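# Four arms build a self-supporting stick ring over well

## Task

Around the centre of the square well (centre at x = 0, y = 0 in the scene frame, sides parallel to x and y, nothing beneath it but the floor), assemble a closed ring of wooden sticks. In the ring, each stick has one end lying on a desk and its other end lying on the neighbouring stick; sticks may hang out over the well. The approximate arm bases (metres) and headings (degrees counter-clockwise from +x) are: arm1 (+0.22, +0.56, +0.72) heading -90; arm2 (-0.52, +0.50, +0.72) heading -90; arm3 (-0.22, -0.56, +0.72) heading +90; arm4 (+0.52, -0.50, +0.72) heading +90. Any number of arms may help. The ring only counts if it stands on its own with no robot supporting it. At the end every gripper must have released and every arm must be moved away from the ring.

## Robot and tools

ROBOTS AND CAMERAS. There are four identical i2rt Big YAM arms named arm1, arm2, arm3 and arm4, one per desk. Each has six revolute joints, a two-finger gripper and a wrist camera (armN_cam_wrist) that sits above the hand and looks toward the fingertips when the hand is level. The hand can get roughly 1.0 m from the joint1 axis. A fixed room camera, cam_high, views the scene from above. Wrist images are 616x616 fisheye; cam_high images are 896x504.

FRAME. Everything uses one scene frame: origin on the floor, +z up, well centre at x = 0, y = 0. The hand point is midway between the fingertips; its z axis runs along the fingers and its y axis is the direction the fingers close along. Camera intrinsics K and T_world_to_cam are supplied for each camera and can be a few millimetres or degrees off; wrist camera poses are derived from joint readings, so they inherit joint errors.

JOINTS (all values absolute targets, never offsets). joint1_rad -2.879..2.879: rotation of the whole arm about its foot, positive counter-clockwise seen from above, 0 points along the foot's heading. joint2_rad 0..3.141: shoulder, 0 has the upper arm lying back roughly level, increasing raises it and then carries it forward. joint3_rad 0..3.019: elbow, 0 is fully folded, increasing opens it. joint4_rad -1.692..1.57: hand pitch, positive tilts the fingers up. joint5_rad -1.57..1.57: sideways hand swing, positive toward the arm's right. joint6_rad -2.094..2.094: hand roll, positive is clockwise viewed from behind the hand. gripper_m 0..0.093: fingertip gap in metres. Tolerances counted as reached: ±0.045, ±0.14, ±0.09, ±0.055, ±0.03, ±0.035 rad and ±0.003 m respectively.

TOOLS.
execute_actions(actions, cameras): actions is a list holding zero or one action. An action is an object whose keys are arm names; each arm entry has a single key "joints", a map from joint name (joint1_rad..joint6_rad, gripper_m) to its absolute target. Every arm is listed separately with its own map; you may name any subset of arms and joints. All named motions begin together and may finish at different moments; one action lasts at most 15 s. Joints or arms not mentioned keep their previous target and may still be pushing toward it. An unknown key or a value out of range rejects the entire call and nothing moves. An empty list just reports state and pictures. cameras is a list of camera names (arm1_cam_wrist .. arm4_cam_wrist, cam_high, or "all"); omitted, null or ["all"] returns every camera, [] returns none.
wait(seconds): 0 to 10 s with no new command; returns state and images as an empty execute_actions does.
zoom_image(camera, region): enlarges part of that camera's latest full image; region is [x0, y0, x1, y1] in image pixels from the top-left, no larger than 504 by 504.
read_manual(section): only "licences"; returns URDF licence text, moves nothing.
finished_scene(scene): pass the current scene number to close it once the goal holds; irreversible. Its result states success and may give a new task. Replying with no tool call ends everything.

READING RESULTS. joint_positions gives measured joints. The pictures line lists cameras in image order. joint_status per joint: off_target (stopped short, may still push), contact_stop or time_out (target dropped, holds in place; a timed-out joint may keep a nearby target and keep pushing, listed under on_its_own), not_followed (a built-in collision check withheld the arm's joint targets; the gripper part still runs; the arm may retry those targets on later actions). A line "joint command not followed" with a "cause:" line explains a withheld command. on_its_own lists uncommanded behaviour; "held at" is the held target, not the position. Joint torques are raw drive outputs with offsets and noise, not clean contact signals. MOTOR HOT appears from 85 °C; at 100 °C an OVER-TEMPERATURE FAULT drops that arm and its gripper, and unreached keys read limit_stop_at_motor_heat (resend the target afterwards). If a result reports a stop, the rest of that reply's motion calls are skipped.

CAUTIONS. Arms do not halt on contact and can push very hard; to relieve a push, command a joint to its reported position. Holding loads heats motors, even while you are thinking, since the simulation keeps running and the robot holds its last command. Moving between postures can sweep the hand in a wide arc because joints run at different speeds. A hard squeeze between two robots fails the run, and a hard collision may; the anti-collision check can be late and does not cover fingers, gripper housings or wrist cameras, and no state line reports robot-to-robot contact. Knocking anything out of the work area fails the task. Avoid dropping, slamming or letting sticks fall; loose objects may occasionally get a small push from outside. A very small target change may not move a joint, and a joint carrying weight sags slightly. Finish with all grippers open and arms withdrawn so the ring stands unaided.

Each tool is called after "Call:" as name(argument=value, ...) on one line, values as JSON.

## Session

Call:
execute_actions(actions=[], cameras=["cam_high"])

Scene clock: 0.00 s.
Joint torques (N m, as the arm reports them, + toward a larger angle): no reading
Motor temperatures (°C, as the motors report them): arm1=[26 23 27 23 25 24] | arm2=[25 27 28 25 23 26] | arm3=[25 24 25 26 24 22] | arm4=[23 24 25 25 23 23]
arm1.joint_positions: joint1_rad=+0.119 joint2_rad=+0.569 joint3_rad=+1.322 joint4_rad=-1.247 joint5_rad=-0.245 joint6_rad=+0.205 gripper_m=+0.095
arm1.joint_status: not commanded
arm1.hand: x=+0.2855 y=+0.3323 z=+1.3603 quat_wxyz=(-0.473, -0.586, -0.624, +0.209) (m; scene frame)
arm2.joint_positions: joint1_rad=-0.464 joint2_rad=+0.508 joint3_rad=+1.430 joint4_rad=-1.386 joint5_rad=+0.058 joint6_rad=+0.405 gripper_m=+0.094
arm2.joint_status: not commanded
arm2.hand: x=-0.6073 y=+0.3550 z=+1.3277 quat_wxyz=(-0.338, -0.805, -0.266, +0.408) (m; scene frame)
arm3.joint_positions: joint1_rad=+0.096 joint2_rad=+0.549 joint3_rad=+1.449 joint4_rad=-1.435 joint5_rad=-0.271 joint6_rad=-0.080 gripper_m=+0.095
arm3.joint_status: not commanded
arm3.hand: x=-0.2870 y=-0.3967 z=+1.3805 quat_wxyz=(-0.263, +0.708, -0.490, -0.436) (m; scene frame)
arm4.joint_positions: joint1_rad=-0.265 joint2_rad=+0.573 joint3_rad=+1.351 joint4_rad=-1.292 joint5_rad=+0.002 joint6_rad=+0.141 gripper_m=+0.094
arm4.joint_status: not commanded
arm4.hand: x=+0.5881 y=-0.2812 z=+1.2863 quat_wxyz=(-0.373, +0.472, -0.724, -0.336) (m; scene frame)
pictures: cam_high
Images, in order (width x height): cam_high 896x504.

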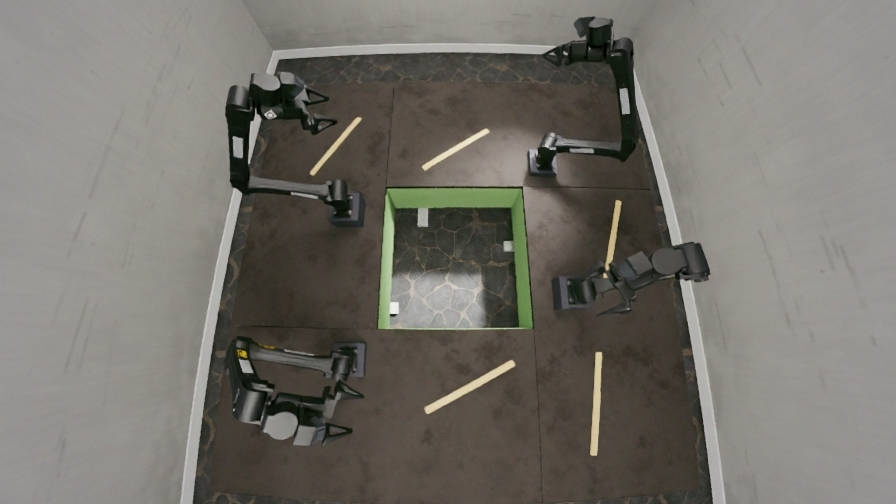

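Call:
execute_actions(actions=[{"arm1":{"joints":{"joint1_rad":1.8,"joint2_rad":1.82,"joint3_rad":1.03,"joint4_rad":-0.76,"joint5_rad":0,"joint6_rad":0.39}},"arm2":{"joints":{"joint1_rad":-0.265,"joint2_rad":1.66,"joint3_rad":1.04,"joint4_rad":-0.92,"joint5_rad":0,"joint6_rad":-0.885}},"arm3":{"joints":{"joint1_rad":1.99,"joint2_rad":1.72,"joint3_rad":0.93,"joint4_rad":-0.76,"joint5_rad":0,"joint6_rad":1.0}},"arm4":{"joints":{"joint1_rad":-0.3,"joint2_rad":1.8,"joint3_rad":1.29,"joint4_rad":-1.04,"joint5_rad":0,"joint6_rad":-0.77}}}], cameras=[])

Call:
execute_actions(actions=[{"arm1":{"joints":{"joint2_rad":1.93,"joint3_rad":1.02,"joint4_rad":-0.64}},"arm2":{"joints":{"joint2_rad":1.76,"joint3_rad":1.027,"joint4_rad":-0.8}},"arm3":{"joints":{"joint2_rad":1.82,"joint3_rad":0.918,"joint4_rad":-0.64}},"arm4":{"joints":{"joint2_rad":1.9,"joint3_rad":1.28,"joint4_rad":-0.925}}}])

Scene clock: 13.87 s.
Joint torques (N m, as the arm reports them, + toward a larger angle): arm1=[  0.72 -13.75   7.07   0.9    0.02   0.22] | arm2=[-0.73 -9.9   8.58  0.57 -0.05 -0.21] | arm3=[  0.8  -12.3    6.82   0.66   0.04   0.13] | arm4=[ -0.89 -17.13   7.04   0.62  -0.28  -0.09]
Motor temperatures (°C, as the motors report them): arm1=[26 23 30 23 25 24] | arm2=[25 27 31 26 23 26] | arm3=[25 25 28 26 24 22] | arm4=[23 24 29 25 23 23]
arm1.joint_positions: joint1_rad=+1.805 joint2_rad=+1.812 joint3_rad=+1.029 joint4_rad=-0.771 joint5_rad=-0.001 joint6_rad=+0.382 gripper_m=+0.095
arm1.joint_status: all done
arm1.hand: x=+0.6575 y=+0.6662 z=+0.7911 quat_wxyz=(-0.008, -0.073, -0.997, -0.007) (m; scene frame)
arm2.joint_positions: joint1_rad=-0.269 joint2_rad=+1.670 joint3_rad=+1.028 joint4_rad=-0.932 joint5_rad=+0.002 joint6_rad=-0.871 gripper_m=+0.094
arm2.joint_status: all done
arm2.hand: x=-0.6478 y=+0.0876 z=+0.7873 quat_wxyz=(+0.003, -0.479, -0.878, +0.003) (m; scene frame)
arm3.joint_positions: joint1_rad=+1.997 joint2_rad=+1.722 joint3_rad=+0.934 joint4_rad=-0.763 joint5_rad=+0.000 joint6_rad=+0.988 gripper_m=+0.095
arm3.joint_status: all done
arm3.hand: x=-0.5957 y=-0.7409 z=+0.7882 quat_wxyz=(-0.002, +0.964, -0.267, -0.006) (m; scene frame)
arm4.joint_positions: joint1_rad=-0.291 joint2_rad=+1.798 joint3_rad=+1.284 joint4_rad=-1.048 joint5_rad=+0.002 joint6_rad=-0.759 gripper_m=+0.094
arm4.joint_status: all done
arm4.hand: x=+0.6668 y=-0.0132 z=+0.7954 quat_wxyz=(+0.000, +0.852, -0.523, -0.007) (m; scene frame)
pictures: none
No camera images: the call's "cameras" was empty. Leave "cameras" out to get every camera's image.

Scene clock: 14.80 s.
Joint torques (N m, as the arm reports them, + toward a larger angle): arm1=[  0.27 -14.37   6.27   1.24   0.01   0.2 ] | arm2=[ -0.63 -11.27   7.5    0.69  -0.05  -0.16] | arm3=[  0.75 -13.16   6.16   0.9    0.04   0.13] | arm4=[ -1.07 -18.47   6.13   0.8   -0.3   -0.07]
Motor temperatures (°C, as the motors report them): arm1=[26 24 30 23 25 24] | arm2=[25 27 31 26 23 26] | arm3=[25 25 28 26 24 22] | arm4=[23 24 29 25 23 23]
arm1.joint_positions: joint1_rad=+1.805 joint2_rad=+1.925 joint3_rad=+1.017 joint4_rad=-0.657 joint5_rad=-0.001 joint6_rad=+0.382 gripper_m=+0.095
arm1.joint_status: all done
arm1.hand: x=+0.6576 y=+0.6667 z=+0.7397 quat_wxyz=(-0.003, -0.073, -0.997, -0.005) (m; scene frame)
arm2.joint_positions: joint1_rad=-0.269 joint2_rad=+1.772 joint3_rad=+1.020 joint4_rad=-0.812 joint5_rad=+0.002 joint6_rad=-0.871 gripper_m=+0.094
arm2.joint_status: all done
arm2.hand: x=-0.6519 y=+0.0752 z=+0.7424 quat_wxyz=(+0.002, -0.479, -0.878, +0.008) (m; scene frame)
arm3.joint_positions: joint1_rad=+1.997 joint2_rad=+1.823 joint3_rad=+0.920 joint4_rad=-0.649 joint5_rad=+0.000 joint6_rad=+0.988 gripper_m=+0.095
arm3.joint_status: all done
arm3.hand: x=-0.5981 y=-0.7416 z=+0.7448 quat_wxyz=(-0.002, +0.964, -0.267, -0.005) (m; scene frame)
arm4.joint_positions: joint1_rad=-0.291 joint2_rad=+1.902 joint3_rad=+1.280 joint4_rad=-0.938 joint5_rad=+0.002 joint6_rad=-0.759 gripper_m=+0.094
arm4.joint_status: all done
arm4.hand: x=+0.6701 y=+0.0005 z=+0.7431 quat_wxyz=(-0.002, +0.852, -0.523, -0.007) (m; scene frame)
pictures: arm1_cam_wrist, arm2_cam_wrist, arm3_cam_wrist, arm4_cam_wrist, cam_high
camera_calibration (this result's frames):
arm1_cam_wrist: T_world_to_cam=[[-0.151308, -0.987963, -0.0321799, 0.785061], [-0.808365, 0.104935, 0.579254, 0.0394367], [-0.568904, 0.113659, -0.814512, 1.02354], [0, 0, 0, 1]] pos_world=[0.732964, 0.655138, 0.836108]
arm2_cam_wrist: T_world_to_cam=[[-0.842403, -0.53842, 0.0214694, -0.527999], [-0.426358, 0.690378, 0.584463, -0.760846], [-0.329509, 0.4832, -0.811136, 0.476049], [0, 0, 0, 1]] pos_world=[-0.612318, 0.0109592, 0.842163]
arm3_cam_wrist: T_world_to_cam=[[0.516971, 0.855994, 0.00389115, 0.940048], [0.700833, -0.425864, 0.572253, -0.313608], [0.491502, -0.293111, -0.820068, 0.810008], [0, 0, 0, 1]] pos_world=[-0.664312, -0.700808, 0.840067]
arm4_cam_wrist: T_world_to_cam=[[0.891091, 0.45365, -0.0125582, -0.583409], [0.378357, -0.727345, 0.572552, -0.679214], [0.250604, -0.514947, -0.819772, 0.565193], [0, 0, 0, 1]] pos_world=[0.635216, 0.0616854, 0.844889]
Images, in order (width x height): arm1_cam_wrist 616x616, arm2_cam_wrist 616x616, arm3_cam_wrist 616x616, arm4_cam_wrist 616x616, cam_high 896x504.

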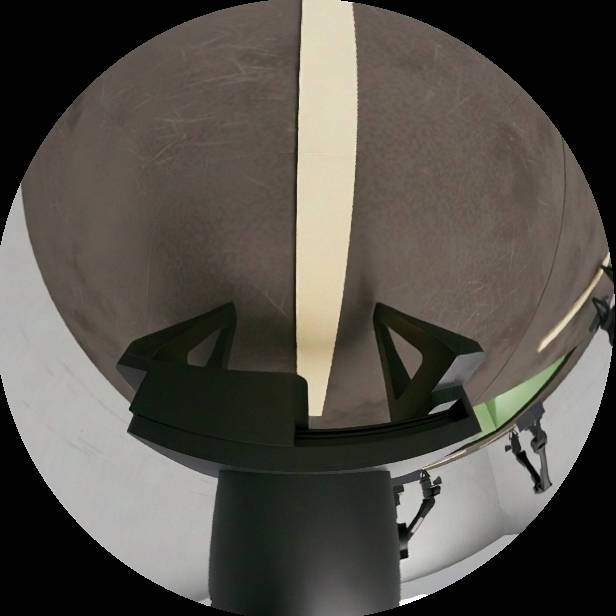

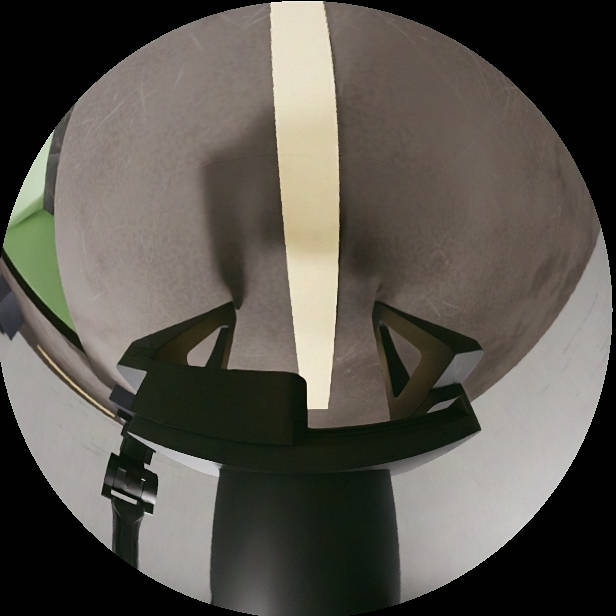

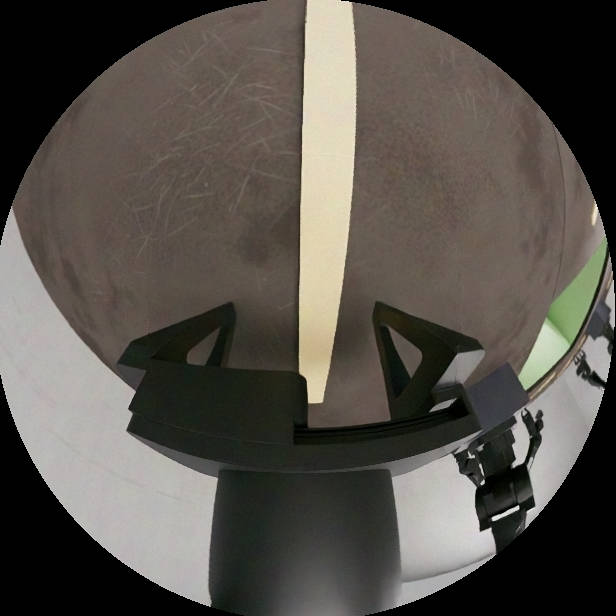

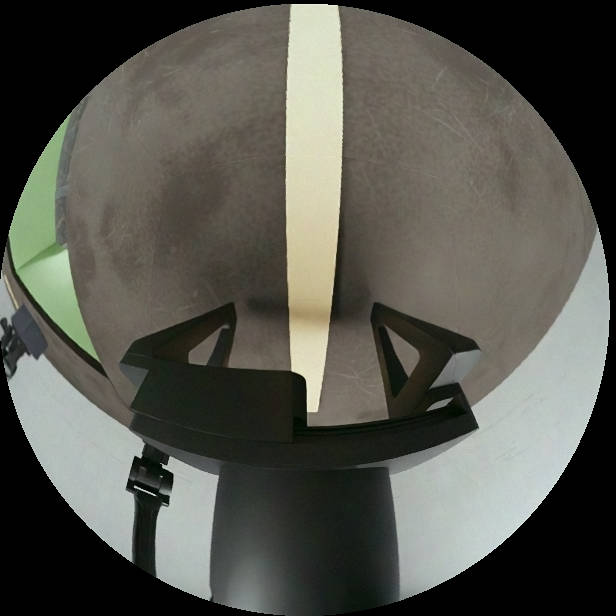

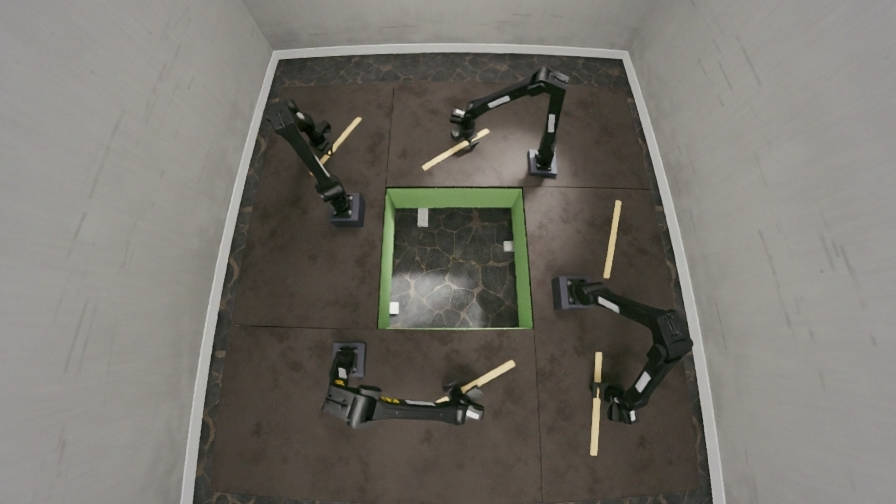

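Call:
execute_actions(actions=[{"arm1":{"joints":{"joint2_rad":1.965}},"arm2":{"joints":{"joint2_rad":1.8}},"arm3":{"joints":{"joint2_rad":1.865}},"arm4":{"joints":{"joint2_rad":1.935}}}], cameras=[])

Call:
execute_actions(actions=[{"arm1":{"joints":{"gripper_m":0}},"arm2":{"joints":{"gripper_m":0}},"arm3":{"joints":{"gripper_m":0}},"arm4":{"joints":{"gripper_m":0}}}], cameras=[])

Scene clock: 18.20 s.
Joint torques (N m, as the arm reports them, + toward a larger angle): arm1=[  0.24 -13.46   6.33   1.08   0.01   0.24] | arm2=[-0.7  -9.53  7.43  0.59  0.   -0.14] | arm3=[  0.78 -12.43   5.8    0.79   0.04   0.13] | arm4=[ -0.9  -17.12   6.1    0.81  -0.29  -0.07]
Motor temperatures (°C, as the motors report them): arm1=[26 24 29 23 25 24] | arm2=[25 27 31 26 23 26] | arm3=[25 25 28 26 24 22] | arm4=[23 25 29 25 23 23]
arm1.joint_positions: joint1_rad=+1.805 joint2_rad=+1.939 joint3_rad=+1.017 joint4_rad=-0.656 joint5_rad=-0.001 joint6_rad=+0.382 gripper_m=+0.095
arm1.joint_status: all done
arm1.hand: x=+0.6549 y=+0.6660 z=+0.7333 quat_wxyz=(+0.004, -0.073, -0.997, -0.003) (m; scene frame)
arm2.joint_positions: joint1_rad=-0.269 joint2_rad=+1.786 joint3_rad=+1.020 joint4_rad=-0.810 joint5_rad=+0.001 joint6_rad=-0.873 gripper_m=+0.094
arm2.joint_status: all done
arm2.hand: x=-0.6512 y=+0.0767 z=+0.7364 quat_wxyz=(+0.003, -0.478, -0.878, +0.002) (m; scene frame)
arm3.joint_positions: joint1_rad=+1.997 joint2_rad=+1.858 joint3_rad=+0.920 joint4_rad=-0.648 joint5_rad=+0.000 joint6_rad=+0.988 gripper_m=+0.095
arm3.joint_status: all done
arm3.hand: x=-0.5918 y=-0.7384 z=+0.7309 quat_wxyz=(-0.013, +0.964, -0.267, +0.007) (m; scene frame)
arm4.joint_positions: joint1_rad=-0.291 joint2_rad=+1.919 joint3_rad=+1.280 joint4_rad=-0.938 joint5_rad=+0.002 joint6_rad=-0.759 gripper_m=+0.094
arm4.joint_status: all done
arm4.hand: x=+0.6693 y=-0.0017 z=+0.7347 quat_wxyz=(+0.006, +0.852, -0.523, -0.005) (m; scene frame)
pictures: none
No camera images: the call's "cameras" was empty. Leave "cameras" out to get every camera's image.

Scene clock: 18.93 s.
Joint torques (N m, as the arm reports them, + toward a larger angle): arm1=[ -0.14 -13.23   6.3    1.15  -0.1    0.16] | arm2=[-0.69 -9.54  7.46  0.5   0.15 -0.12] | arm3=[  0.74 -12.4    5.8    0.77   0.05   0.11] | arm4=[ -0.95 -17.08   6.13   0.76  -0.29  -0.07]
Motor temperatures (°C, as the motors report them): arm1=[26 24 29 23 25 24] | arm2=[25 27 31 26 23 26] | arm3=[25 25 28 26 24 22] | arm4=[23 25 29 25 23 23]
arm1.joint_positions: joint1_rad=+1.805 joint2_rad=+1.940 joint3_rad=+1.017 joint4_rad=-0.656 joint5_rad=+0.001 joint6_rad=+0.383 gripper_m=+0.028
arm1.joint_status: gripper_m off_target (ended at +0.028, target +0.000)
arm1.hand: x=+0.6549 y=+0.6657 z=+0.7331 quat_wxyz=(+0.004, -0.073, -0.997, -0.002) (m; scene frame)
arm2.joint_positions: joint1_rad=-0.269 joint2_rad=+1.786 joint3_rad=+1.020 joint4_rad=-0.808 joint5_rad=-0.002 joint6_rad=-0.875 gripper_m=+0.027
arm2.joint_status: gripper_m off_target (ended at +0.027, target +0.000)
arm2.hand: x=-0.6508 y=+0.0761 z=+0.7364 quat_wxyz=(+0.001, -0.477, -0.879, +0.002) (m; scene frame)
arm3.joint_positions: joint1_rad=+1.997 joint2_rad=+1.858 joint3_rad=+0.920 joint4_rad=-0.648 joint5_rad=+0.000 joint6_rad=+0.989 gripper_m=+0.026
arm3.joint_status: gripper_m off_target (ended at +0.026, target +0.000)
arm3.hand: x=-0.5919 y=-0.7385 z=+0.7309 quat_wxyz=(-0.013, +0.963, -0.268, +0.007) (m; scene frame)
arm4.joint_positions: joint1_rad=-0.291 joint2_rad=+1.919 joint3_rad=+1.280 joint4_rad=-0.937 joint5_rad=+0.002 joint6_rad=-0.760 gripper_m=+0.027
arm4.joint_status: gripper_m off_target (ended at +0.027, target +0.000)
arm4.hand: x=+0.6694 y=-0.0016 z=+0.7347 quat_wxyz=(+0.006, +0.852, -0.523, -0.005) (m; scene frame)
pictures: none
No camera images: the call's "cameras" was empty. Leave "cameras" out to get every camera's image.

Replay the sequence.

Call:
execute_actions(actions=[{"arm1":{"joints":{"joint2_rad":1.6}},"arm2":{"joints":{"joint2_rad":1.45}},"arm3":{"joints":{"joint2_rad":1.5}},"arm4":{"joints":{"joint2_rad":1.6}}}], cameras=[])

Call:
execute_actions(actions=[{"arm1":{"joints":{"joint2_rad":1.401,"joint3_rad":0.643,"joint4_rad":-0.609,"joint5_rad":-0.143,"joint6_rad":-0.62}},"arm2":{"joints":{"joint1_rad":-0.9,"joint2_rad":1.4,"joint3_rad":0.92,"joint4_rad":-0.76,"joint6_rad":-0.32}},"arm3":{"joints":{"joint2_rad":1.373,"joint3_rad":0.657,"joint4_rad":-0.651,"joint5_rad":-0.143,"joint6_rad":-0.62}},"arm4":{"joints":{"joint1_rad":-0.8,"joint2_rad":1.3,"joint3_rad":0.806,"joint4_rad":-0.76,"joint6_rad":-0.02}}}], cameras=[])

Call:
execute_actions(actions=[{"arm1":{"joints":{"joint1_rad":-0.619}},"arm3":{"joints":{"joint1_rad":-0.619}}}], cameras=[])

Call:
execute_actions(actions=[{"arm1":{"joints":{"joint3_rad":0.685,"joint4_rad":-0.6,"joint6_rad":-0.55}},"arm3":{"joints":{"joint2_rad":1.4,"joint3_rad":0.69,"joint6_rad":-0.54}},"arm2":{"joints":{"joint1_rad":0.2,"joint2_rad":1.45,"joint3_rad":1.16,"joint4_rad":-0.99,"joint5_rad":-0.224,"joint6_rad":-1.07}},"arm4":{"joints":{"joint1_rad":0.2,"joint2_rad":1.44,"joint3_rad":1.17,"joint4_rad":-1.02,"joint5_rad":-0.224,"joint6_rad":-1.07}}}], cameras=[])

Call:
execute_actions(actions=[{"arm2":{"joints":{"joint1_rad":0.53}},"arm4":{"joints":{"joint1_rad":0.498}}}], cameras=[])

Call:
execute_actions(actions=[{"arm2":{"joints":{"joint2_rad":1.605}},"arm4":{"joints":{"joint2_rad":1.595}}}], cameras=[])

Call:
execute_actions(actions=[{"arm2":{"joints":{"joint1_rad":0.49,"joint2_rad":1.77,"joint3_rad":1.376,"joint4_rad":-1.025,"joint6_rad":-1.09}},"arm4":{"joints":{"joint1_rad":0.459,"joint2_rad":1.765,"joint3_rad":1.387,"joint4_rad":-1.05,"joint6_rad":-1.11}}}], cameras=[])

Call:
execute_actions(actions=[{"arm1":{"joints":{"joint1_rad":-0.6,"joint2_rad":1.435,"joint3_rad":0.715}},"arm3":{"joints":{"joint1_rad":-0.6,"joint2_rad":1.43,"joint3_rad":0.735}}}], cameras=["cam_high"])

Call:
zoom_image(camera="cam_high", region=[420,205,490,275])

Scene clock: 29.53 s.
Joint torques (N m, as the arm reports them, + toward a larger angle): arm1=[  0.7  -11.14   9.88   1.93  -0.11   0.21] | arm2=[-0.69 -8.47 10.47  1.1   0.09 -0.09] | arm3=[  0.79 -10.1    9.35   1.45   0.04   0.08] | arm4=[ -0.95 -14.96   8.37   1.34  -0.28  -0.04]
Motor temperatures (°C, as the motors report them): arm1=[26 25 29 23 25 24] | arm2=[25 28 31 26 23 26] | arm3=[25 26 28 26 24 22] | arm4=[23 27 30 25 23 23]
arm1.joint_positions: joint1_rad=+1.805 joint2_rad=+1.583 joint3_rad=+1.008 joint4_rad=-0.656 joint5_rad=+0.001 joint6_rad=+0.383 gripper_m=+0.028
arm1.joint_status: all done
arm1.hand: x=+0.7003 y=+0.6754 z=+0.8932 quat_wxyz=(-0.161, -0.073, -0.983, -0.055) (m; scene frame)
arm2.joint_positions: joint1_rad=-0.269 joint2_rad=+1.451 joint3_rad=+1.012 joint4_rad=-0.808 joint5_rad=-0.001 joint6_rad=-0.875 gripper_m=+0.027
arm2.joint_status: all done
arm2.hand: x=-0.6571 y=+0.0537 z=+0.8804 quat_wxyz=(-0.030, -0.470, -0.867, +0.162) (m; scene frame)
arm3.joint_positions: joint1_rad=+1.997 joint2_rad=+1.494 joint3_rad=+0.912 joint4_rad=-0.647 joint5_rad=+0.000 joint6_rad=+0.989 gripper_m=+0.026
arm3.joint_status: all done
arm3.hand: x=-0.6341 y=-0.7604 z=+0.8812 quat_wxyz=(+0.104, +0.951, -0.263, -0.126) (m; scene frame)
arm4.joint_positions: joint1_rad=-0.291 joint2_rad=+1.591 joint3_rad=+1.269 joint4_rad=-0.937 joint5_rad=+0.002 joint6_rad=-0.760 gripper_m=+0.027
arm4.joint_status: all done
arm4.hand: x=+0.6760 y=+0.0127 z=+0.8976 quat_wxyz=(-0.146, +0.842, -0.518, -0.045) (m; scene frame)
pictures: none
No camera images: the call's "cameras" was empty. Leave "cameras" out to get every camera's image.

Scene clock: 31.73 s.
Joint torques (N m, as the arm reports them, + toward a larger angle): arm1=[ 0.29 -8.73  8.37  1.7  -0.37  0.03] | arm2=[-0.56 -8.82  9.76  1.16  0.03  0.14] | arm3=[ 0.85 -7.55  8.5   0.85 -0.3  -0.18] | arm4=[-0.34 -9.75  7.69  1.52 -0.24  0.13]
Motor temperatures (°C, as the motors report them): arm1=[26 25 29 23 25 24] | arm2=[25 28 32 26 23 26] | arm3=[25 26 28 26 24 22] | arm4=[23 26 30 25 23 23]
arm1.joint_positions: joint1_rad=+1.805 joint2_rad=+1.400 joint3_rad=+0.633 joint4_rad=-0.625 joint5_rad=-0.141 joint6_rad=-0.612 gripper_m=+0.028
arm1.joint_status: all done
arm1.hand: x=+0.5449 y=+0.6633 z=+0.8344 quat_wxyz=(-0.103, +0.414, -0.903, -0.056) (m; scene frame)
arm2.joint_positions: joint1_rad=-0.904 joint2_rad=+1.418 joint3_rad=+0.910 joint4_rad=-0.773 joint5_rad=+0.001 joint6_rad=-0.334 gripper_m=+0.027
arm2.joint_status: all done
arm2.hand: x=-0.8694 y=+0.2425 z=+0.8554 quat_wxyz=(-0.022, -0.875, -0.461, +0.147) (m; scene frame)
arm3.joint_positions: joint1_rad=+1.997 joint2_rad=+1.372 joint3_rad=+0.649 joint4_rad=-0.651 joint5_rad=-0.139 joint6_rad=-0.607 gripper_m=+0.026
arm3.joint_status: all done
arm3.hand: x=-0.5208 y=-0.7317 z=+0.8341 quat_wxyz=(+0.056, +0.855, +0.506, -0.097) (m; scene frame)
arm4.joint_positions: joint1_rad=-0.799 joint2_rad=+1.297 joint3_rad=+0.798 joint4_rad=-0.776 joint5_rad=+0.002 joint6_rad=-0.031 gripper_m=+0.027
arm4.joint_status: all done
arm4.hand: x=+0.8025 y=-0.2271 z=+0.8384 quat_wxyz=(-0.131, +0.387, -0.911, -0.055) (m; scene frame)
pictures: none
No camera images: the call's "cameras" was empty. Leave "cameras" out to get every camera's image.

Scene clock: 34.03 s.
Joint torques (N m, as the arm reports them, + toward a larger angle): arm1=[ 0.67 -9.08  8.17  1.69 -0.3   0.07] | arm2=[-0.61 -8.85  9.74  1.18  0.03  0.14] | arm3=[ 1.52 -7.38  8.73  0.91 -0.23 -0.14] | arm4=[ -0.38 -10.04   7.68   1.51  -0.22   0.13]
Motor temperatures (°C, as the motors report them): arm1=[26 25 29 23 25 24] | arm2=[25 28 32 26 23 26] | arm3=[25 26 28 26 24 22] | arm4=[23 26 30 25 23 23]
arm1.joint_positions: joint1_rad=-0.617 joint2_rad=+1.400 joint3_rad=+0.633 joint4_rad=-0.623 joint5_rad=-0.141 joint6_rad=-0.615 gripper_m=+0.027
arm1.joint_status: all done
arm1.hand: x=+0.0384 y=+0.2655 z=+0.8308 quat_wxyz=(-0.082, -0.698, -0.707, +0.074) (m; scene frame)
arm2.joint_positions: joint1_rad=-0.904 joint2_rad=+1.418 joint3_rad=+0.910 joint4_rad=-0.773 joint5_rad=+0.001 joint6_rad=-0.334 gripper_m=+0.027
arm2.joint_status: not commanded
arm2.hand: x=-0.8694 y=+0.2425 z=+0.8554 quat_wxyz=(-0.022, -0.875, -0.461, +0.147) (m; scene frame)
arm3.joint_positions: joint1_rad=-0.621 joint2_rad=+1.372 joint3_rad=+0.649 joint4_rad=-0.651 joint5_rad=-0.141 joint6_rad=-0.610 gripper_m=+0.026
arm3.joint_status: all done
arm3.hand: x=-0.0402 y=-0.2599 z=+0.8443 quat_wxyz=(-0.092, +0.710, -0.693, -0.089) (m; scene frame)
arm4.joint_positions: joint1_rad=-0.799 joint2_rad=+1.297 joint3_rad=+0.798 joint4_rad=-0.776 joint5_rad=+0.002 joint6_rad=-0.031 gripper_m=+0.027
arm4.joint_status: not commanded
arm4.hand: x=+0.8025 y=-0.2271 z=+0.8384 quat_wxyz=(-0.131, +0.386, -0.911, -0.055) (m; scene frame)
pictures: none
No camera images: the call's "cameras" was empty. Leave "cameras" out to get every camera's image.

Scene clock: 35.93 s.
Joint torques (N m, as the arm reports them, + toward a larger angle): arm1=[ 0.41 -9.18 10.86  1.84 -0.38  0.16] | arm2=[ -1.29 -10.28  11.91   0.28  -0.14  -0.16] | arm3=[ 1.49 -7.29 11.15  0.89 -0.23  0.13] | arm4=[ -0.19 -14.63   9.64   0.31  -0.44  -0.07]
Motor temperatures (°C, as the motors report them): arm1=[26 25 30 23 25 24] | arm2=[25 28 32 26 23 26] | arm3=[25 26 29 26 24 22] | arm4=[23 26 31 25 23 23]
arm1.joint_positions: joint1_rad=-0.617 joint2_rad=+1.400 joint3_rad=+0.646 joint4_rad=-0.620 joint5_rad=-0.141 joint6_rad=-0.558 gripper_m=+0.027
arm1.joint_status: all done
arm1.hand: x=+0.0343 y=+0.2597 z=+0.8351 quat_wxyz=(-0.085, -0.717, -0.687, +0.079) (m; scene frame)
arm2.joint_positions: joint1_rad=+0.204 joint2_rad=+1.465 joint3_rad=+1.130 joint4_rad=-0.982 joint5_rad=-0.224 joint6_rad=-1.057 gripper_m=+0.027
arm2.joint_status: all done
arm2.hand: x=-0.4001 y=+0.0437 z=+0.9144 quat_wxyz=(-0.144, -0.152, -0.974, +0.085) (m; scene frame)
arm3.joint_positions: joint1_rad=-0.621 joint2_rad=+1.396 joint3_rad=+0.649 joint4_rad=-0.651 joint5_rad=-0.141 joint6_rad=-0.552 gripper_m=+0.026
arm3.joint_status: all done
arm3.hand: x=-0.0416 y=-0.2620 z=+0.8365 quat_wxyz=(-0.077, +0.690, -0.714, -0.089) (m; scene frame)
arm4.joint_positions: joint1_rad=+0.202 joint2_rad=+1.457 joint3_rad=+1.141 joint4_rad=-1.010 joint5_rad=-0.223 joint6_rad=-1.059 gripper_m=+0.027
arm4.joint_status: all done
arm4.hand: x=+0.3917 y=-0.0491 z=+0.9104 quat_wxyz=(-0.074, +0.976, -0.139, -0.153) (m; scene frame)
pictures: none
No camera images: the call's "cameras" was empty. Leave "cameras" out to get every camera's image.

Scene clock: 37.17 s.
Joint torques (N m, as the arm reports them, + toward a larger angle): arm1=[ 0.47 -9.05 10.88  1.8  -0.32  0.22] | arm2=[-1.21 -9.95 11.98  0.28 -0.14 -0.12] | arm3=[ 1.51 -7.34 11.15  0.88 -0.23  0.13] | arm4=[ -0.81 -14.63   9.6    0.3   -0.44  -0.05]
Motor temperatures (°C, as the motors report them): arm1=[26 25 30 23 25 24] | arm2=[25 28 33 26 23 26] | arm3=[25 26 29 26 24 22] | arm4=[23 26 31 25 23 23]
arm1.joint_positions: joint1_rad=-0.617 joint2_rad=+1.400 joint3_rad=+0.646 joint4_rad=-0.620 joint5_rad=-0.141 joint6_rad=-0.558 gripper_m=+0.027
arm1.joint_status: not commanded
arm1.hand: x=+0.0343 y=+0.2597 z=+0.8351 quat_wxyz=(-0.085, -0.717, -0.687, +0.079) (m; scene frame)
arm2.joint_positions: joint1_rad=+0.536 joint2_rad=+1.465 joint3_rad=+1.130 joint4_rad=-0.982 joint5_rad=-0.224 joint6_rad=-1.059 gripper_m=+0.027
arm2.joint_status: all done
arm2.hand: x=-0.2577 y=+0.1073 z=+0.9130 quat_wxyz=(-0.154, +0.012, -0.986, +0.059) (m; scene frame)
arm3.joint_positions: joint1_rad=-0.621 joint2_rad=+1.396 joint3_rad=+0.649 joint4_rad=-0.651 joint5_rad=-0.141 joint6_rad=-0.552 gripper_m=+0.026
arm3.joint_status: not commanded
arm3.hand: x=-0.0416 y=-0.2620 z=+0.8365 quat_wxyz=(-0.077, +0.690, -0.714, -0.089) (m; scene frame)
arm4.joint_positions: joint1_rad=+0.507 joint2_rad=+1.457 joint3_rad=+1.141 joint4_rad=-1.010 joint5_rad=-0.223 joint6_rad=-1.061 gripper_m=+0.027
arm4.joint_status: all done
arm4.hand: x=+0.2621 y=-0.1094 z=+0.9124 quat_wxyz=(-0.052, +0.985, +0.013, -0.163) (m; scene frame)
pictures: none
No camera images: the call's "cameras" was empty. Leave "cameras" out to get every camera's image.

Scene clock: 38.27 s.
Joint torques (N m, as the arm reports them, + toward a larger angle): arm1=[ 0.52 -8.9  10.83  1.77 -0.33  0.25] | arm2=[ -1.4  -12.02  10.97   0.16  -0.15  -0.14] | arm3=[ 1.53 -7.26 11.16  0.87 -0.23  0.13] | arm4=[ -0.97 -15.56   9.02   0.03  -0.45  -0.06]
Motor temperatures (°C, as the motors report them): arm1=[26 25 30 23 25 24] | arm2=[25 28 33 26 23 26] | arm3=[25 26 30 26 24 22] | arm4=[23 26 31 25 23 23]
arm1.joint_positions: joint1_rad=-0.617 joint2_rad=+1.400 joint3_rad=+0.646 joint4_rad=-0.620 joint5_rad=-0.141 joint6_rad=-0.558 gripper_m=+0.027
arm1.joint_status: not commanded
arm1.hand: x=+0.0343 y=+0.2597 z=+0.8351 quat_wxyz=(-0.085, -0.717, -0.687, +0.079) (m; scene frame)
arm2.joint_positions: joint1_rad=+0.536 joint2_rad=+1.630 joint3_rad=+1.130 joint4_rad=-0.982 joint5_rad=-0.224 joint6_rad=-1.059 gripper_m=+0.027
arm2.joint_status: all done
arm2.hand: x=-0.2593 y=+0.1087 z=+0.8391 quat_wxyz=(-0.115, +0.002, -0.993, -0.013) (m; scene frame)
arm3.joint_positions: joint1_rad=-0.621 joint2_rad=+1.396 joint3_rad=+0.649 joint4_rad=-0.651 joint5_rad=-0.141 joint6_rad=-0.552 gripper_m=+0.026
arm3.joint_status: not commanded
arm3.hand: x=-0.0416 y=-0.2620 z=+0.8365 quat_wxyz=(-0.077, +0.690, -0.714, -0.089) (m; scene frame)
arm4.joint_positions: joint1_rad=+0.507 joint2_rad=+1.610 joint3_rad=+1.141 joint4_rad=-1.011 joint5_rad=-0.223 joint6_rad=-1.061 gripper_m=+0.027
arm4.joint_status: all done
arm4.hand: x=+0.2614 y=-0.1101 z=+0.8442 quat_wxyz=(+0.015, +0.992, +0.005, -0.127) (m; scene frame)
pictures: none
No camera images: the call's "cameras" was empty. Leave "cameras" out to get every camera's image.

Scene clock: 39.17 s.
Joint torques (N m, as the arm reports them, + toward a larger angle): arm1=[ 0.39 -8.57 10.77  1.82 -0.31  0.24] | arm2=[ -0.3  -13.98  13.21   0.19  -0.15  -0.12] | arm3=[ 1.56 -7.26 11.17  0.89 -0.22  0.13] | arm4=[ -0.02 -17.42  11.19   0.27  -0.46  -0.1 ]
Motor temperatures (°C, as the motors report them): arm1=[26 25 30 23 25 24] | arm2=[25 28 33 26 23 26] | arm3=[25 26 30 26 24 22] | arm4=[23 26 32 25 23 23]
arm1.joint_positions: joint1_rad=-0.617 joint2_rad=+1.400 joint3_rad=+0.646 joint4_rad=-0.620 joint5_rad=-0.141 joint6_rad=-0.558 gripper_m=+0.027
arm1.joint_status: not commanded
arm1.hand: x=+0.0343 y=+0.2597 z=+0.8351 quat_wxyz=(-0.085, -0.717, -0.687, +0.079) (m; scene frame)
arm2.joint_positions: joint1_rad=+0.490 joint2_rad=+1.781 joint3_rad=+1.324 joint4_rad=-1.021 joint5_rad=-0.224 joint6_rad=-1.080 gripper_m=+0.027
arm2.joint_status: all done
arm2.hand: x=-0.2494 y=+0.0403 z=+0.8357 quat_wxyz=(-0.116, -0.010, -0.993, -0.007) (m; scene frame)
arm3.joint_positions: joint1_rad=-0.621 joint2_rad=+1.396 joint3_rad=+0.649 joint4_rad=-0.651 joint5_rad=-0.141 joint6_rad=-0.552 gripper_m=+0.026
arm3.joint_status: not commanded
arm3.hand: x=-0.0416 y=-0.2620 z=+0.8365 quat_wxyz=(-0.077, +0.690, -0.714, -0.089) (m; scene frame)
arm4.joint_positions: joint1_rad=+0.462 joint2_rad=+1.767 joint3_rad=+1.325 joint4_rad=-1.046 joint5_rad=-0.223 joint6_rad=-1.098 gripper_m=+0.027
arm4.joint_status: all done
arm4.hand: x=+0.2523 y=-0.0444 z=+0.8360 quat_wxyz=(+0.013, +0.992, +0.000, -0.125) (m; scene frame)
pictures: none
No camera images: the call's "cameras" was empty. Leave "cameras" out to get every camera's image.

Scene clock: 39.83 s.
Joint torques (N m, as the arm reports them, + toward a larger angle): arm1=[ 1.52 -8.32 11.13  1.8  -0.32  0.25] | arm2=[ -1.01 -13.2   13.26   0.21  -0.15  -0.13] | arm3=[ 1.78 -7.99 11.72  0.88 -0.23  0.13] | arm4=[ -0.43 -17.47  11.28   0.28  -0.45  -0.08]
Motor temperatures (°C, as the motors report them): arm1=[26 25 31 23 25 24] | arm2=[25 28 33 26 23 26] | arm3=[25 26 30 26 24 22] | arm4=[23 27 32 25 23 23]
arm1.joint_positions: joint1_rad=-0.609 joint2_rad=+1.423 joint3_rad=+0.674 joint4_rad=-0.620 joint5_rad=-0.141 joint6_rad=-0.558 gripper_m=+0.027
arm1.joint_status: all done
arm1.hand: x=+0.0303 y=+0.2490 z=+0.8362 quat_wxyz=(-0.086, -0.714, -0.690, +0.081) (m; scene frame)
arm2.joint_positions: joint1_rad=+0.490 joint2_rad=+1.781 joint3_rad=+1.324 joint4_rad=-1.021 joint5_rad=-0.224 joint6_rad=-1.080 gripper_m=+0.027
arm2.joint_status: not commanded
arm2.hand: x=-0.2494 y=+0.0403 z=+0.8357 quat_wxyz=(-0.116, -0.010, -0.993, -0.007) (m; scene frame)
arm3.joint_positions: joint1_rad=-0.606 joint2_rad=+1.426 joint3_rad=+0.688 joint4_rad=-0.651 joint5_rad=-0.141 joint6_rad=-0.552 gripper_m=+0.026
arm3.joint_status: all done
arm3.hand: x=-0.0374 y=-0.2461 z=+0.8392 quat_wxyz=(-0.081, +0.695, -0.709, -0.091) (m; scene frame)
arm4.joint_positions: joint1_rad=+0.462 joint2_rad=+1.767 joint3_rad=+1.325 joint4_rad=-1.046 joint5_rad=-0.223 joint6_rad=-1.099 gripper_m=+0.027
arm4.joint_status: not commanded
arm4.hand: x=+0.2523 y=-0.0444 z=+0.8360 quat_wxyz=(+0.013, +0.992, +0.000, -0.125) (m; scene frame)
pictures: cam_high
Images, in order (width x height): cam_high 896x504.

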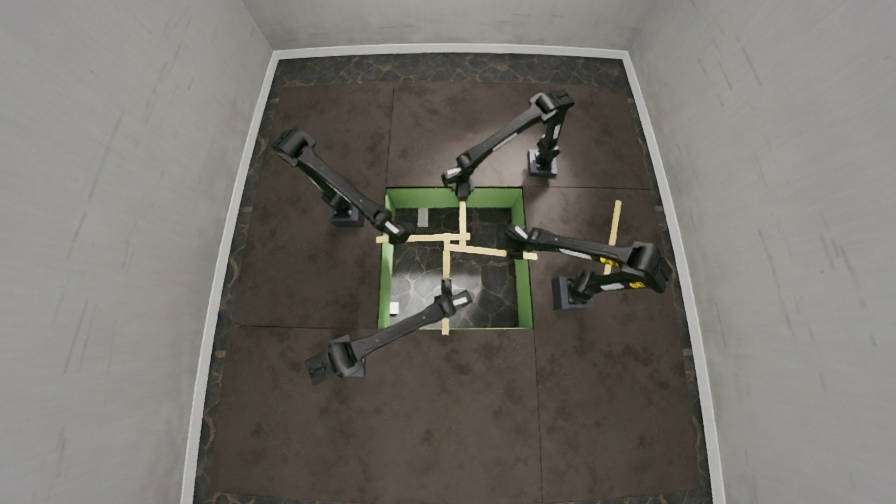

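Region (420, 205, 490, 275) of cam_high's 896x504 image, scaled by 7.200, with more detail than that image has.

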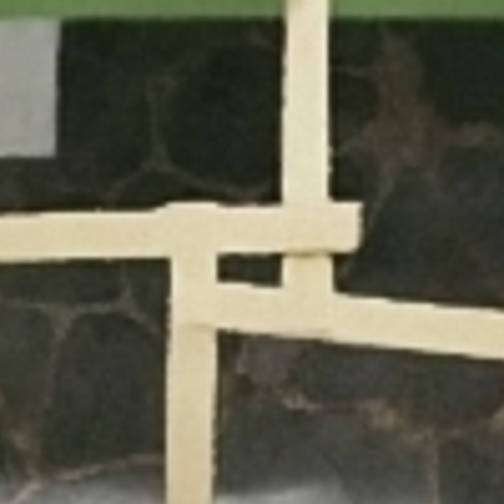

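Order is plausible. Continue, without retracting arm4.

Call:
execute_actions(actions=[{"arm4":{"joints":{"joint6_rad":-1.03}}}], cameras=[])

Call:
execute_actions(actions=[{"arm1":{"joints":{"joint2_rad":1.527,"joint3_rad":0.65,"joint4_rad":-0.475}},"arm3":{"joints":{"joint2_rad":1.52,"joint3_rad":0.66,"joint4_rad":-0.514}},"arm2":{"joints":{"joint2_rad":1.813,"joint3_rad":1.295,"joint4_rad":-0.92}},"arm4":{"joints":{"joint2_rad":1.806,"joint3_rad":1.292,"joint4_rad":-0.948}}}], cameras=[])

Call:
execute_actions(actions=[{"arm1":{"joints":{"joint2_rad":1.6,"joint3_rad":0.61,"joint4_rad":-0.365}},"arm3":{"joints":{"joint2_rad":1.595,"joint3_rad":0.61,"joint4_rad":-0.4}},"arm2":{"joints":{"joint2_rad":1.86,"joint3_rad":1.25,"joint4_rad":-0.835}},"arm4":{"joints":{"joint2_rad":1.85,"joint3_rad":1.247,"joint4_rad":-0.86}}}])

Call:
zoom_image(camera="cam_high", region=[370,170,550,350])

Scene clock: 45.33 s.
Joint torques (N m, as the arm reports them, + toward a larger angle): arm1=[ 1.24 -8.33 11.19  1.79 -0.36  0.23] | arm2=[ -1.09 -13.25  13.26   0.2   -0.15  -0.12] | arm3=[ 1.79 -7.9  11.72  0.88 -0.23  0.13] | arm4=[ -0.25 -17.58  11.24   0.25  -0.44   0.18]
Motor temperatures (°C, as the motors report them): arm1=[26 24 31 23 25 24] | arm2=[25 28 35 26 23 26] | arm3=[25 26 32 26 24 22] | arm4=[23 27 34 25 23 23]
arm1.joint_positions: joint1_rad=-0.609 joint2_rad=+1.423 joint3_rad=+0.674 joint4_rad=-0.620 joint5_rad=-0.141 joint6_rad=-0.558 gripper_m=+0.027
arm1.joint_status: not commanded
arm1.hand: x=+0.0303 y=+0.2490 z=+0.8362 quat_wxyz=(-0.086, -0.714, -0.690, +0.081) (m; scene frame)
arm2.joint_positions: joint1_rad=+0.490 joint2_rad=+1.781 joint3_rad=+1.324 joint4_rad=-1.021 joint5_rad=-0.224 joint6_rad=-1.081 gripper_m=+0.027
arm2.joint_status: not commanded
arm2.hand: x=-0.2494 y=+0.0403 z=+0.8357 quat_wxyz=(-0.116, -0.009, -0.993, -0.007) (m; scene frame)
arm3.joint_positions: joint1_rad=-0.606 joint2_rad=+1.426 joint3_rad=+0.688 joint4_rad=-0.651 joint5_rad=-0.141 joint6_rad=-0.552 gripper_m=+0.026
arm3.joint_status: not commanded
arm3.hand: x=-0.0374 y=-0.2461 z=+0.8392 quat_wxyz=(-0.081, +0.695, -0.709, -0.091) (m; scene frame)
arm4.joint_positions: joint1_rad=+0.462 joint2_rad=+1.767 joint3_rad=+1.325 joint4_rad=-1.046 joint5_rad=-0.223 joint6_rad=-1.049 gripper_m=+0.027
arm4.joint_status: all done
arm4.hand: x=+0.2523 y=-0.0444 z=+0.8360 quat_wxyz=(+0.016, +0.992, -0.025, -0.125) (m; scene frame)
pictures: none
No camera images: the call's "cameras" was empty. Leave "cameras" out to get every camera's image.

Scene clock: 46.23 s.
Joint torques (N m, as the arm reports them, + toward a larger angle): arm1=[ 1.54 -9.98  6.79  1.87 -0.25  0.19] | arm2=[ -1.32 -12.45   9.03   0.87  -0.16  -0.06] | arm3=[ 1.69 -9.19  7.18  1.44 -0.23  0.13] | arm4=[ -0.09 -17.16   6.93   1.12  -0.45   0.14]
Motor temperatures (°C, as the motors report them): arm1=[26 24 31 23 25 24] | arm2=[25 29 35 26 23 26] | arm3=[25 26 32 26 24 22] | arm4=[23 27 34 25 23 23]
arm1.joint_positions: joint1_rad=-0.607 joint2_rad=+1.522 joint3_rad=+0.647 joint4_rad=-0.497 joint5_rad=-0.142 joint6_rad=-0.558 gripper_m=+0.027
arm1.joint_status: all done
arm1.hand: x=+0.0296 y=+0.2468 z=+0.8001 quat_wxyz=(-0.087, -0.713, -0.691, +0.080) (m; scene frame)
arm2.joint_positions: joint1_rad=+0.490 joint2_rad=+1.820 joint3_rad=+1.287 joint4_rad=-0.934 joint5_rad=-0.224 joint6_rad=-1.088 gripper_m=+0.027
arm2.joint_status: all done
arm2.hand: x=-0.2484 y=+0.0376 z=+0.8049 quat_wxyz=(-0.119, -0.005, -0.993, -0.002) (m; scene frame)
arm3.joint_positions: joint1_rad=-0.605 joint2_rad=+1.525 joint3_rad=+0.659 joint4_rad=-0.526 joint5_rad=-0.141 joint6_rad=-0.552 gripper_m=+0.026
arm3.joint_status: all done
arm3.hand: x=-0.0363 y=-0.2435 z=+0.8023 quat_wxyz=(-0.080, +0.696, -0.708, -0.090) (m; scene frame)
arm4.joint_positions: joint1_rad=+0.462 joint2_rad=+1.802 joint3_rad=+1.291 joint4_rad=-0.965 joint5_rad=-0.223 joint6_rad=-1.045 gripper_m=+0.027
arm4.joint_status: all done
arm4.hand: x=+0.2506 y=-0.0417 z=+0.8075 quat_wxyz=(+0.012, +0.991, -0.026, -0.128) (m; scene frame)
pictures: none
No camera images: the call's "cameras" was empty. Leave "cameras" out to get every camera's image.

Scene clock: 47.10 s.
Joint torques (N m, as the arm reports them, + toward a larger angle): arm1=[ 1.64 -9.28  6.18  2.09 -0.28  0.24] | arm2=[ -1.14 -12.78   8.16   0.82  -0.15  -0.07] | arm3=[ 1.62 -9.37  6.32  1.41 -0.23  0.12] | arm4=[ -0.23 -17.39   6.61   1.12  -0.48   0.13]
Motor temperatures (°C, as the motors report them): arm1=[26 24 31 23 25 24] | arm2=[25 29 35 26 23 26] | arm3=[25 26 32 26 24 22] | arm4=[23 27 34 25 23 23]
arm1.joint_positions: joint1_rad=-0.607 joint2_rad=+1.597 joint3_rad=+0.606 joint4_rad=-0.391 joint5_rad=-0.142 joint6_rad=-0.558 gripper_m=+0.027
arm1.joint_status: all done
arm1.hand: x=+0.0351 y=+0.2550 z=+0.7685 quat_wxyz=(-0.086, -0.714, -0.691, +0.075) (m; scene frame)
arm2.joint_positions: joint1_rad=+0.490 joint2_rad=+1.862 joint3_rad=+1.246 joint4_rad=-0.850 joint5_rad=-0.224 joint6_rad=-1.088 gripper_m=+0.027
arm2.joint_status: all done
arm2.hand: x=-0.2498 y=+0.0397 z=+0.7709 quat_wxyz=(-0.119, -0.005, -0.993, -0.002) (m; scene frame)
arm3.joint_positions: joint1_rad=-0.605 joint2_rad=+1.600 joint3_rad=+0.608 joint4_rad=-0.412 joint5_rad=-0.141 joint6_rad=-0.552 gripper_m=+0.026
arm3.joint_status: all done
arm3.hand: x=-0.0433 y=-0.2539 z=+0.7677 quat_wxyz=(-0.073, +0.696, -0.709, -0.089) (m; scene frame)
arm4.joint_positions: joint1_rad=+0.462 joint2_rad=+1.850 joint3_rad=+1.245 joint4_rad=-0.877 joint5_rad=-0.223 joint6_rad=-1.041 gripper_m=+0.027
arm4.joint_status: all done
arm4.hand: x=+0.2516 y=-0.0449 z=+0.7690 quat_wxyz=(+0.015, +0.991, -0.029, -0.126) (m; scene frame)
pictures: arm1_cam_wrist, arm2_cam_wrist, arm3_cam_wrist, arm4_cam_wrist, cam_high
camera_calibration (this result's frames):
arm1_cam_wrist: T_world_to_cam=[[-0.998607, 0.0328625, -0.0412886, 0.0615578], [0.0144635, 0.922909, 0.384747, -0.525265], [0.0507494, 0.383614, -0.922098, 0.731704], [0, 0, 0, 1]] pos_world=[0.0319356, 0.202057, 0.879339]
arm2_cam_wrist: T_world_to_cam=[[-0.0148019, -0.99989, 0.0000368727, 0.0325766], [-0.925122, 0.013709, 0.379423, -0.52123], [-0.379382, 0.00558206, -0.925223, 0.743271], [0, 0, 0, 1]] pos_world=[-0.199735, 0.0355696, 0.885457]
arm3_cam_wrist: T_world_to_cam=[[0.999573, -0.0197465, -0.0215562, 0.0537624], [-0.0100558, -0.924636, 0.380719, -0.518262], [-0.0274496, -0.38034, -0.924439, 0.73461], [0, 0, 0, 1]] pos_world=[-0.0387863, -0.198741, 0.877574]
arm4_cam_wrist: T_world_to_cam=[[0.0490961, 0.997847, -0.0434855, 0.0705469], [0.931713, -0.0300687, 0.361948, -0.514682], [0.359861, -0.0582863, -0.931183, 0.74657], [0, 0, 0, 1]] pos_world=[0.207411, -0.0423561, 0.884549]
Images, in order (width x height): arm1_cam_wrist 616x616, arm2_cam_wrist 616x616, arm3_cam_wrist 616x616, arm4_cam_wrist 616x616, cam_high 896x504.

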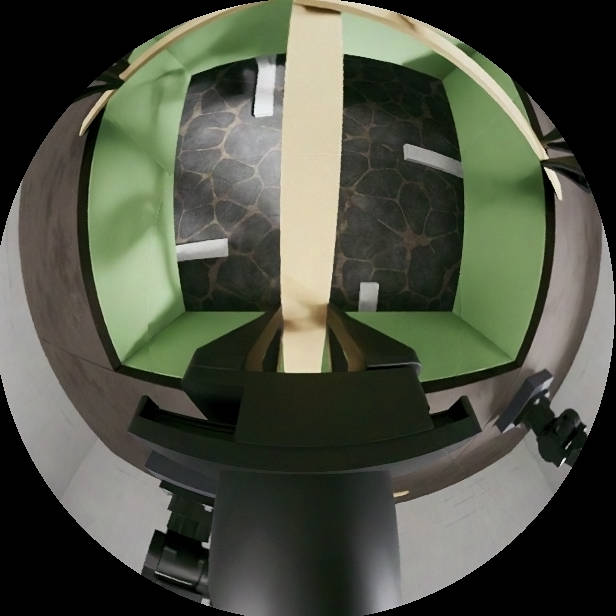

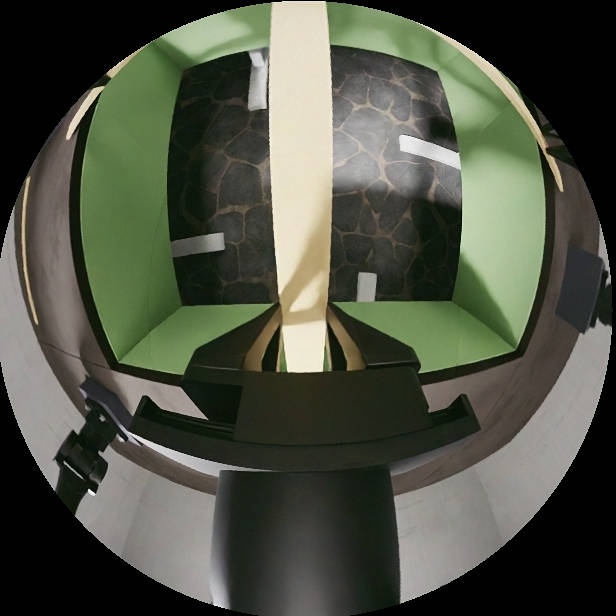

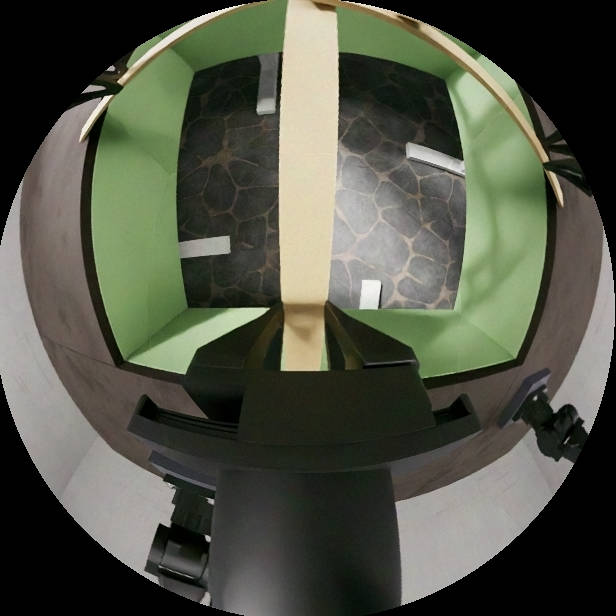

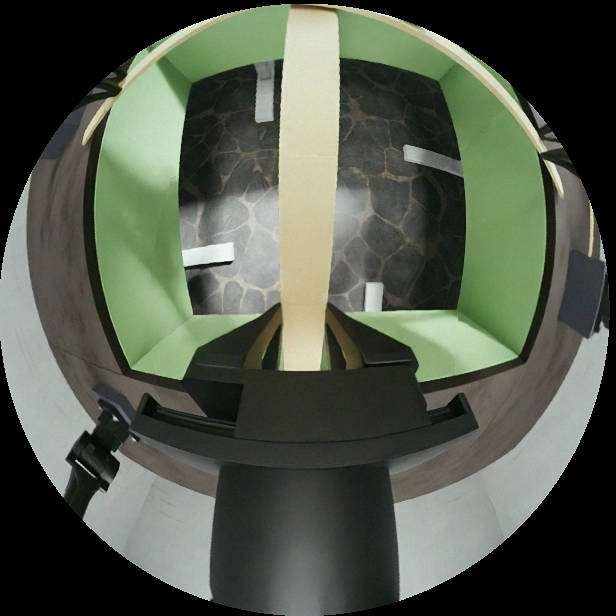

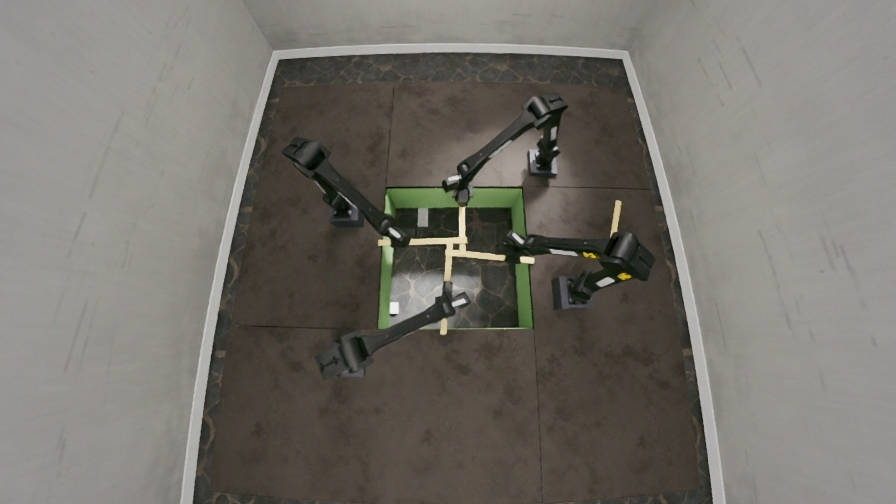

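Region (370, 170, 550, 350) of cam_high's 896x504 image, scaled by 2.800, with more detail than that image has.

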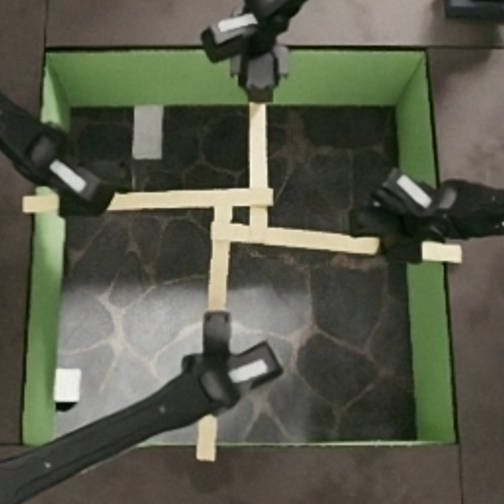

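Call:
execute_actions(actions=[{"arm1":{"joints":{"gripper_m":0.06}},"arm3":{"joints":{"gripper_m":0.06}}}], cameras=[])

Call:
execute_actions(actions=[{"arm2":{"joints":{"gripper_m":0.06}},"arm4":{"joints":{"gripper_m":0.06}}}], cameras=[])

Call:
execute_actions(actions=[{"arm1":{"joints":{"joint2_rad":1.3,"joint3_rad":0.7,"joint4_rad":-0.8}},"arm3":{"joints":{"joint2_rad":1.3,"joint3_rad":0.7,"joint4_rad":-0.8}},"arm2":{"joints":{"joint2_rad":1.55,"joint4_rad":-1.1}},"arm4":{"joints":{"joint2_rad":1.55,"joint4_rad":-1.1}}}], cameras=[])

Call:
finished_scene(scene=2)

Scene clock: 51.87 s.
Joint torques (N m, as the arm reports them, + toward a larger angle): arm1=[ 0.36 -9.65  6.27  1.8  -0.28  0.24] | arm2=[ -1.01 -12.71   8.26   0.89  -0.2   -0.04] | arm3=[ 1.68 -9.37  6.36  1.35 -0.23  0.12] | arm4=[ -0.43 -18.04   6.65   1.15  -0.47   0.12]
Motor temperatures (°C, as the motors report them): arm1=[26 24 31 24 25 24] | arm2=[25 29 34 26 23 26] | arm3=[25 26 31 26 24 22] | arm4=[23 28 33 25 23 23]
arm1.joint_positions: joint1_rad=-0.607 joint2_rad=+1.597 joint3_rad=+0.606 joint4_rad=-0.384 joint5_rad=-0.142 joint6_rad=-0.558 gripper_m=+0.060
arm1.joint_status: all done
arm1.hand: x=+0.0342 y=+0.2537 z=+0.7688 quat_wxyz=(-0.086, -0.714, -0.691, +0.078) (m; scene frame)
arm2.joint_positions: joint1_rad=+0.490 joint2_rad=+1.863 joint3_rad=+1.244 joint4_rad=-0.849 joint5_rad=-0.223 joint6_rad=-1.088 gripper_m=+0.027
arm2.joint_status: not commanded
arm2.hand: x=-0.2501 y=+0.0400 z=+0.7703 quat_wxyz=(-0.118, -0.005, -0.993, -0.002) (m; scene frame)
arm3.joint_positions: joint1_rad=-0.605 joint2_rad=+1.600 joint3_rad=+0.608 joint4_rad=-0.411 joint5_rad=-0.141 joint6_rad=-0.552 gripper_m=+0.060
arm3.joint_status: all done
arm3.hand: x=-0.0431 y=-0.2536 z=+0.7678 quat_wxyz=(-0.074, +0.696, -0.709, -0.089) (m; scene frame)
arm4.joint_positions: joint1_rad=+0.462 joint2_rad=+1.850 joint3_rad=+1.245 joint4_rad=-0.877 joint5_rad=-0.223 joint6_rad=-1.040 gripper_m=+0.027
arm4.joint_status: not commanded
arm4.hand: x=+0.2517 y=-0.0449 z=+0.7689 quat_wxyz=(+0.014, +0.992, -0.029, -0.126) (m; scene frame)
pictures: none
No camera images: the call's "cameras" was empty. Leave "cameras" out to get every camera's image.

Scene clock: 52.50 s.
Joint torques (N m, as the arm reports them, + toward a larger angle): arm1=[ 1.37 -9.76  6.14  1.78 -0.28  0.21] | arm2=[ -1.1  -12.89   8.27   0.83  -0.2   -0.04] | arm3=[ 1.68 -9.4   6.33  1.34 -0.23  0.12] | arm4=[ -0.53 -17.52   6.54   1.    -0.46   0.12]
Motor temperatures (°C, as the motors report them): arm1=[26 24 30 24 25 24] | arm2=[25 29 34 26 23 26] | arm3=[25 26 31 26 24 22] | arm4=[23 28 33 25 23 23]
arm1.joint_positions: joint1_rad=-0.607 joint2_rad=+1.597 joint3_rad=+0.606 joint4_rad=-0.384 joint5_rad=-0.142 joint6_rad=-0.558 gripper_m=+0.060
arm1.joint_status: not commanded
arm1.hand: x=+0.0342 y=+0.2537 z=+0.7688 quat_wxyz=(-0.086, -0.714, -0.691, +0.078) (m; scene frame)
arm2.joint_positions: joint1_rad=+0.490 joint2_rad=+1.863 joint3_rad=+1.244 joint4_rad=-0.848 joint5_rad=-0.223 joint6_rad=-1.088 gripper_m=+0.060
arm2.joint_status: all done
arm2.hand: x=-0.2500 y=+0.0398 z=+0.7703 quat_wxyz=(-0.119, -0.005, -0.993, -0.001) (m; scene frame)
arm3.joint_positions: joint1_rad=-0.605 joint2_rad=+1.600 joint3_rad=+0.608 joint4_rad=-0.411 joint5_rad=-0.141 joint6_rad=-0.552 gripper_m=+0.060
arm3.joint_status: not commanded
arm3.hand: x=-0.0431 y=-0.2536 z=+0.7678 quat_wxyz=(-0.074, +0.696, -0.709, -0.089) (m; scene frame)
arm4.joint_positions: joint1_rad=+0.462 joint2_rad=+1.850 joint3_rad=+1.245 joint4_rad=-0.874 joint5_rad=-0.223 joint6_rad=-1.040 gripper_m=+0.060
arm4.joint_status: all done
arm4.hand: x=+0.2514 y=-0.0443 z=+0.7690 quat_wxyz=(+0.013, +0.991, -0.029, -0.127) (m; scene frame)
pictures: none
No camera images: the call's "cameras" was empty. Leave "cameras" out to get every camera's image.

Scene clock: 53.77 s.
Joint torques (N m, as the arm reports them, + toward a larger angle): arm1=[ 1.15 -7.69 10.09 -0.09 -0.27  0.21] | arm2=[-1.09 -9.73 10.37 -0.04 -0.2  -0.05] | arm3=[ 1.67 -6.02 11.07  0.52 -0.23  0.12] | arm4=[ -0.43 -13.38   7.93   0.14  -0.46   0.13]
Motor temperatures (°C, as the motors report them): arm1=[26 24 31 23 25 24] | arm2=[25 29 34 26 23 26] | arm3=[25 26 31 26 24 22] | arm4=[23 28 33 25 23 23]
arm1.joint_positions: joint1_rad=-0.607 joint2_rad=+1.290 joint3_rad=+0.679 joint4_rad=-0.784 joint5_rad=-0.142 joint6_rad=-0.558 gripper_m=+0.060
arm1.joint_status: all done
arm1.hand: x=+0.0448 y=+0.2682 z=+0.8742 quat_wxyz=(-0.084, -0.715, -0.691, +0.068) (m; scene frame)
arm2.joint_positions: joint1_rad=+0.490 joint2_rad=+1.551 joint3_rad=+1.236 joint4_rad=-1.091 joint5_rad=-0.223 joint6_rad=-1.088 gripper_m=+0.060
arm2.joint_status: all done
arm2.hand: x=-0.2699 y=+0.0830 z=+0.9119 quat_wxyz=(-0.132, -0.002, -0.991, +0.026) (m; scene frame)
arm3.joint_positions: joint1_rad=-0.605 joint2_rad=+1.291 joint3_rad=+0.669 joint4_rad=-0.792 joint5_rad=-0.141 joint6_rad=-0.552 gripper_m=+0.060
arm3.joint_status: all done
arm3.hand: x=-0.0546 y=-0.2715 z=+0.8704 quat_wxyz=(-0.069, +0.696, -0.710, -0.088) (m; scene frame)
arm4.joint_positions: joint1_rad=+0.462 joint2_rad=+1.537 joint3_rad=+1.243 joint4_rad=-1.089 joint5_rad=-0.223 joint6_rad=-1.040 gripper_m=+0.060
arm4.joint_status: all done
arm4.hand: x=+0.2716 y=-0.0804 z=+0.9141 quat_wxyz=(-0.029, +0.988, -0.024, -0.149) (m; scene frame)
pictures: none
No camera images: the call's "cameras" was empty. Leave "cameras" out to get every camera's image.

The scene is finished: the task was done.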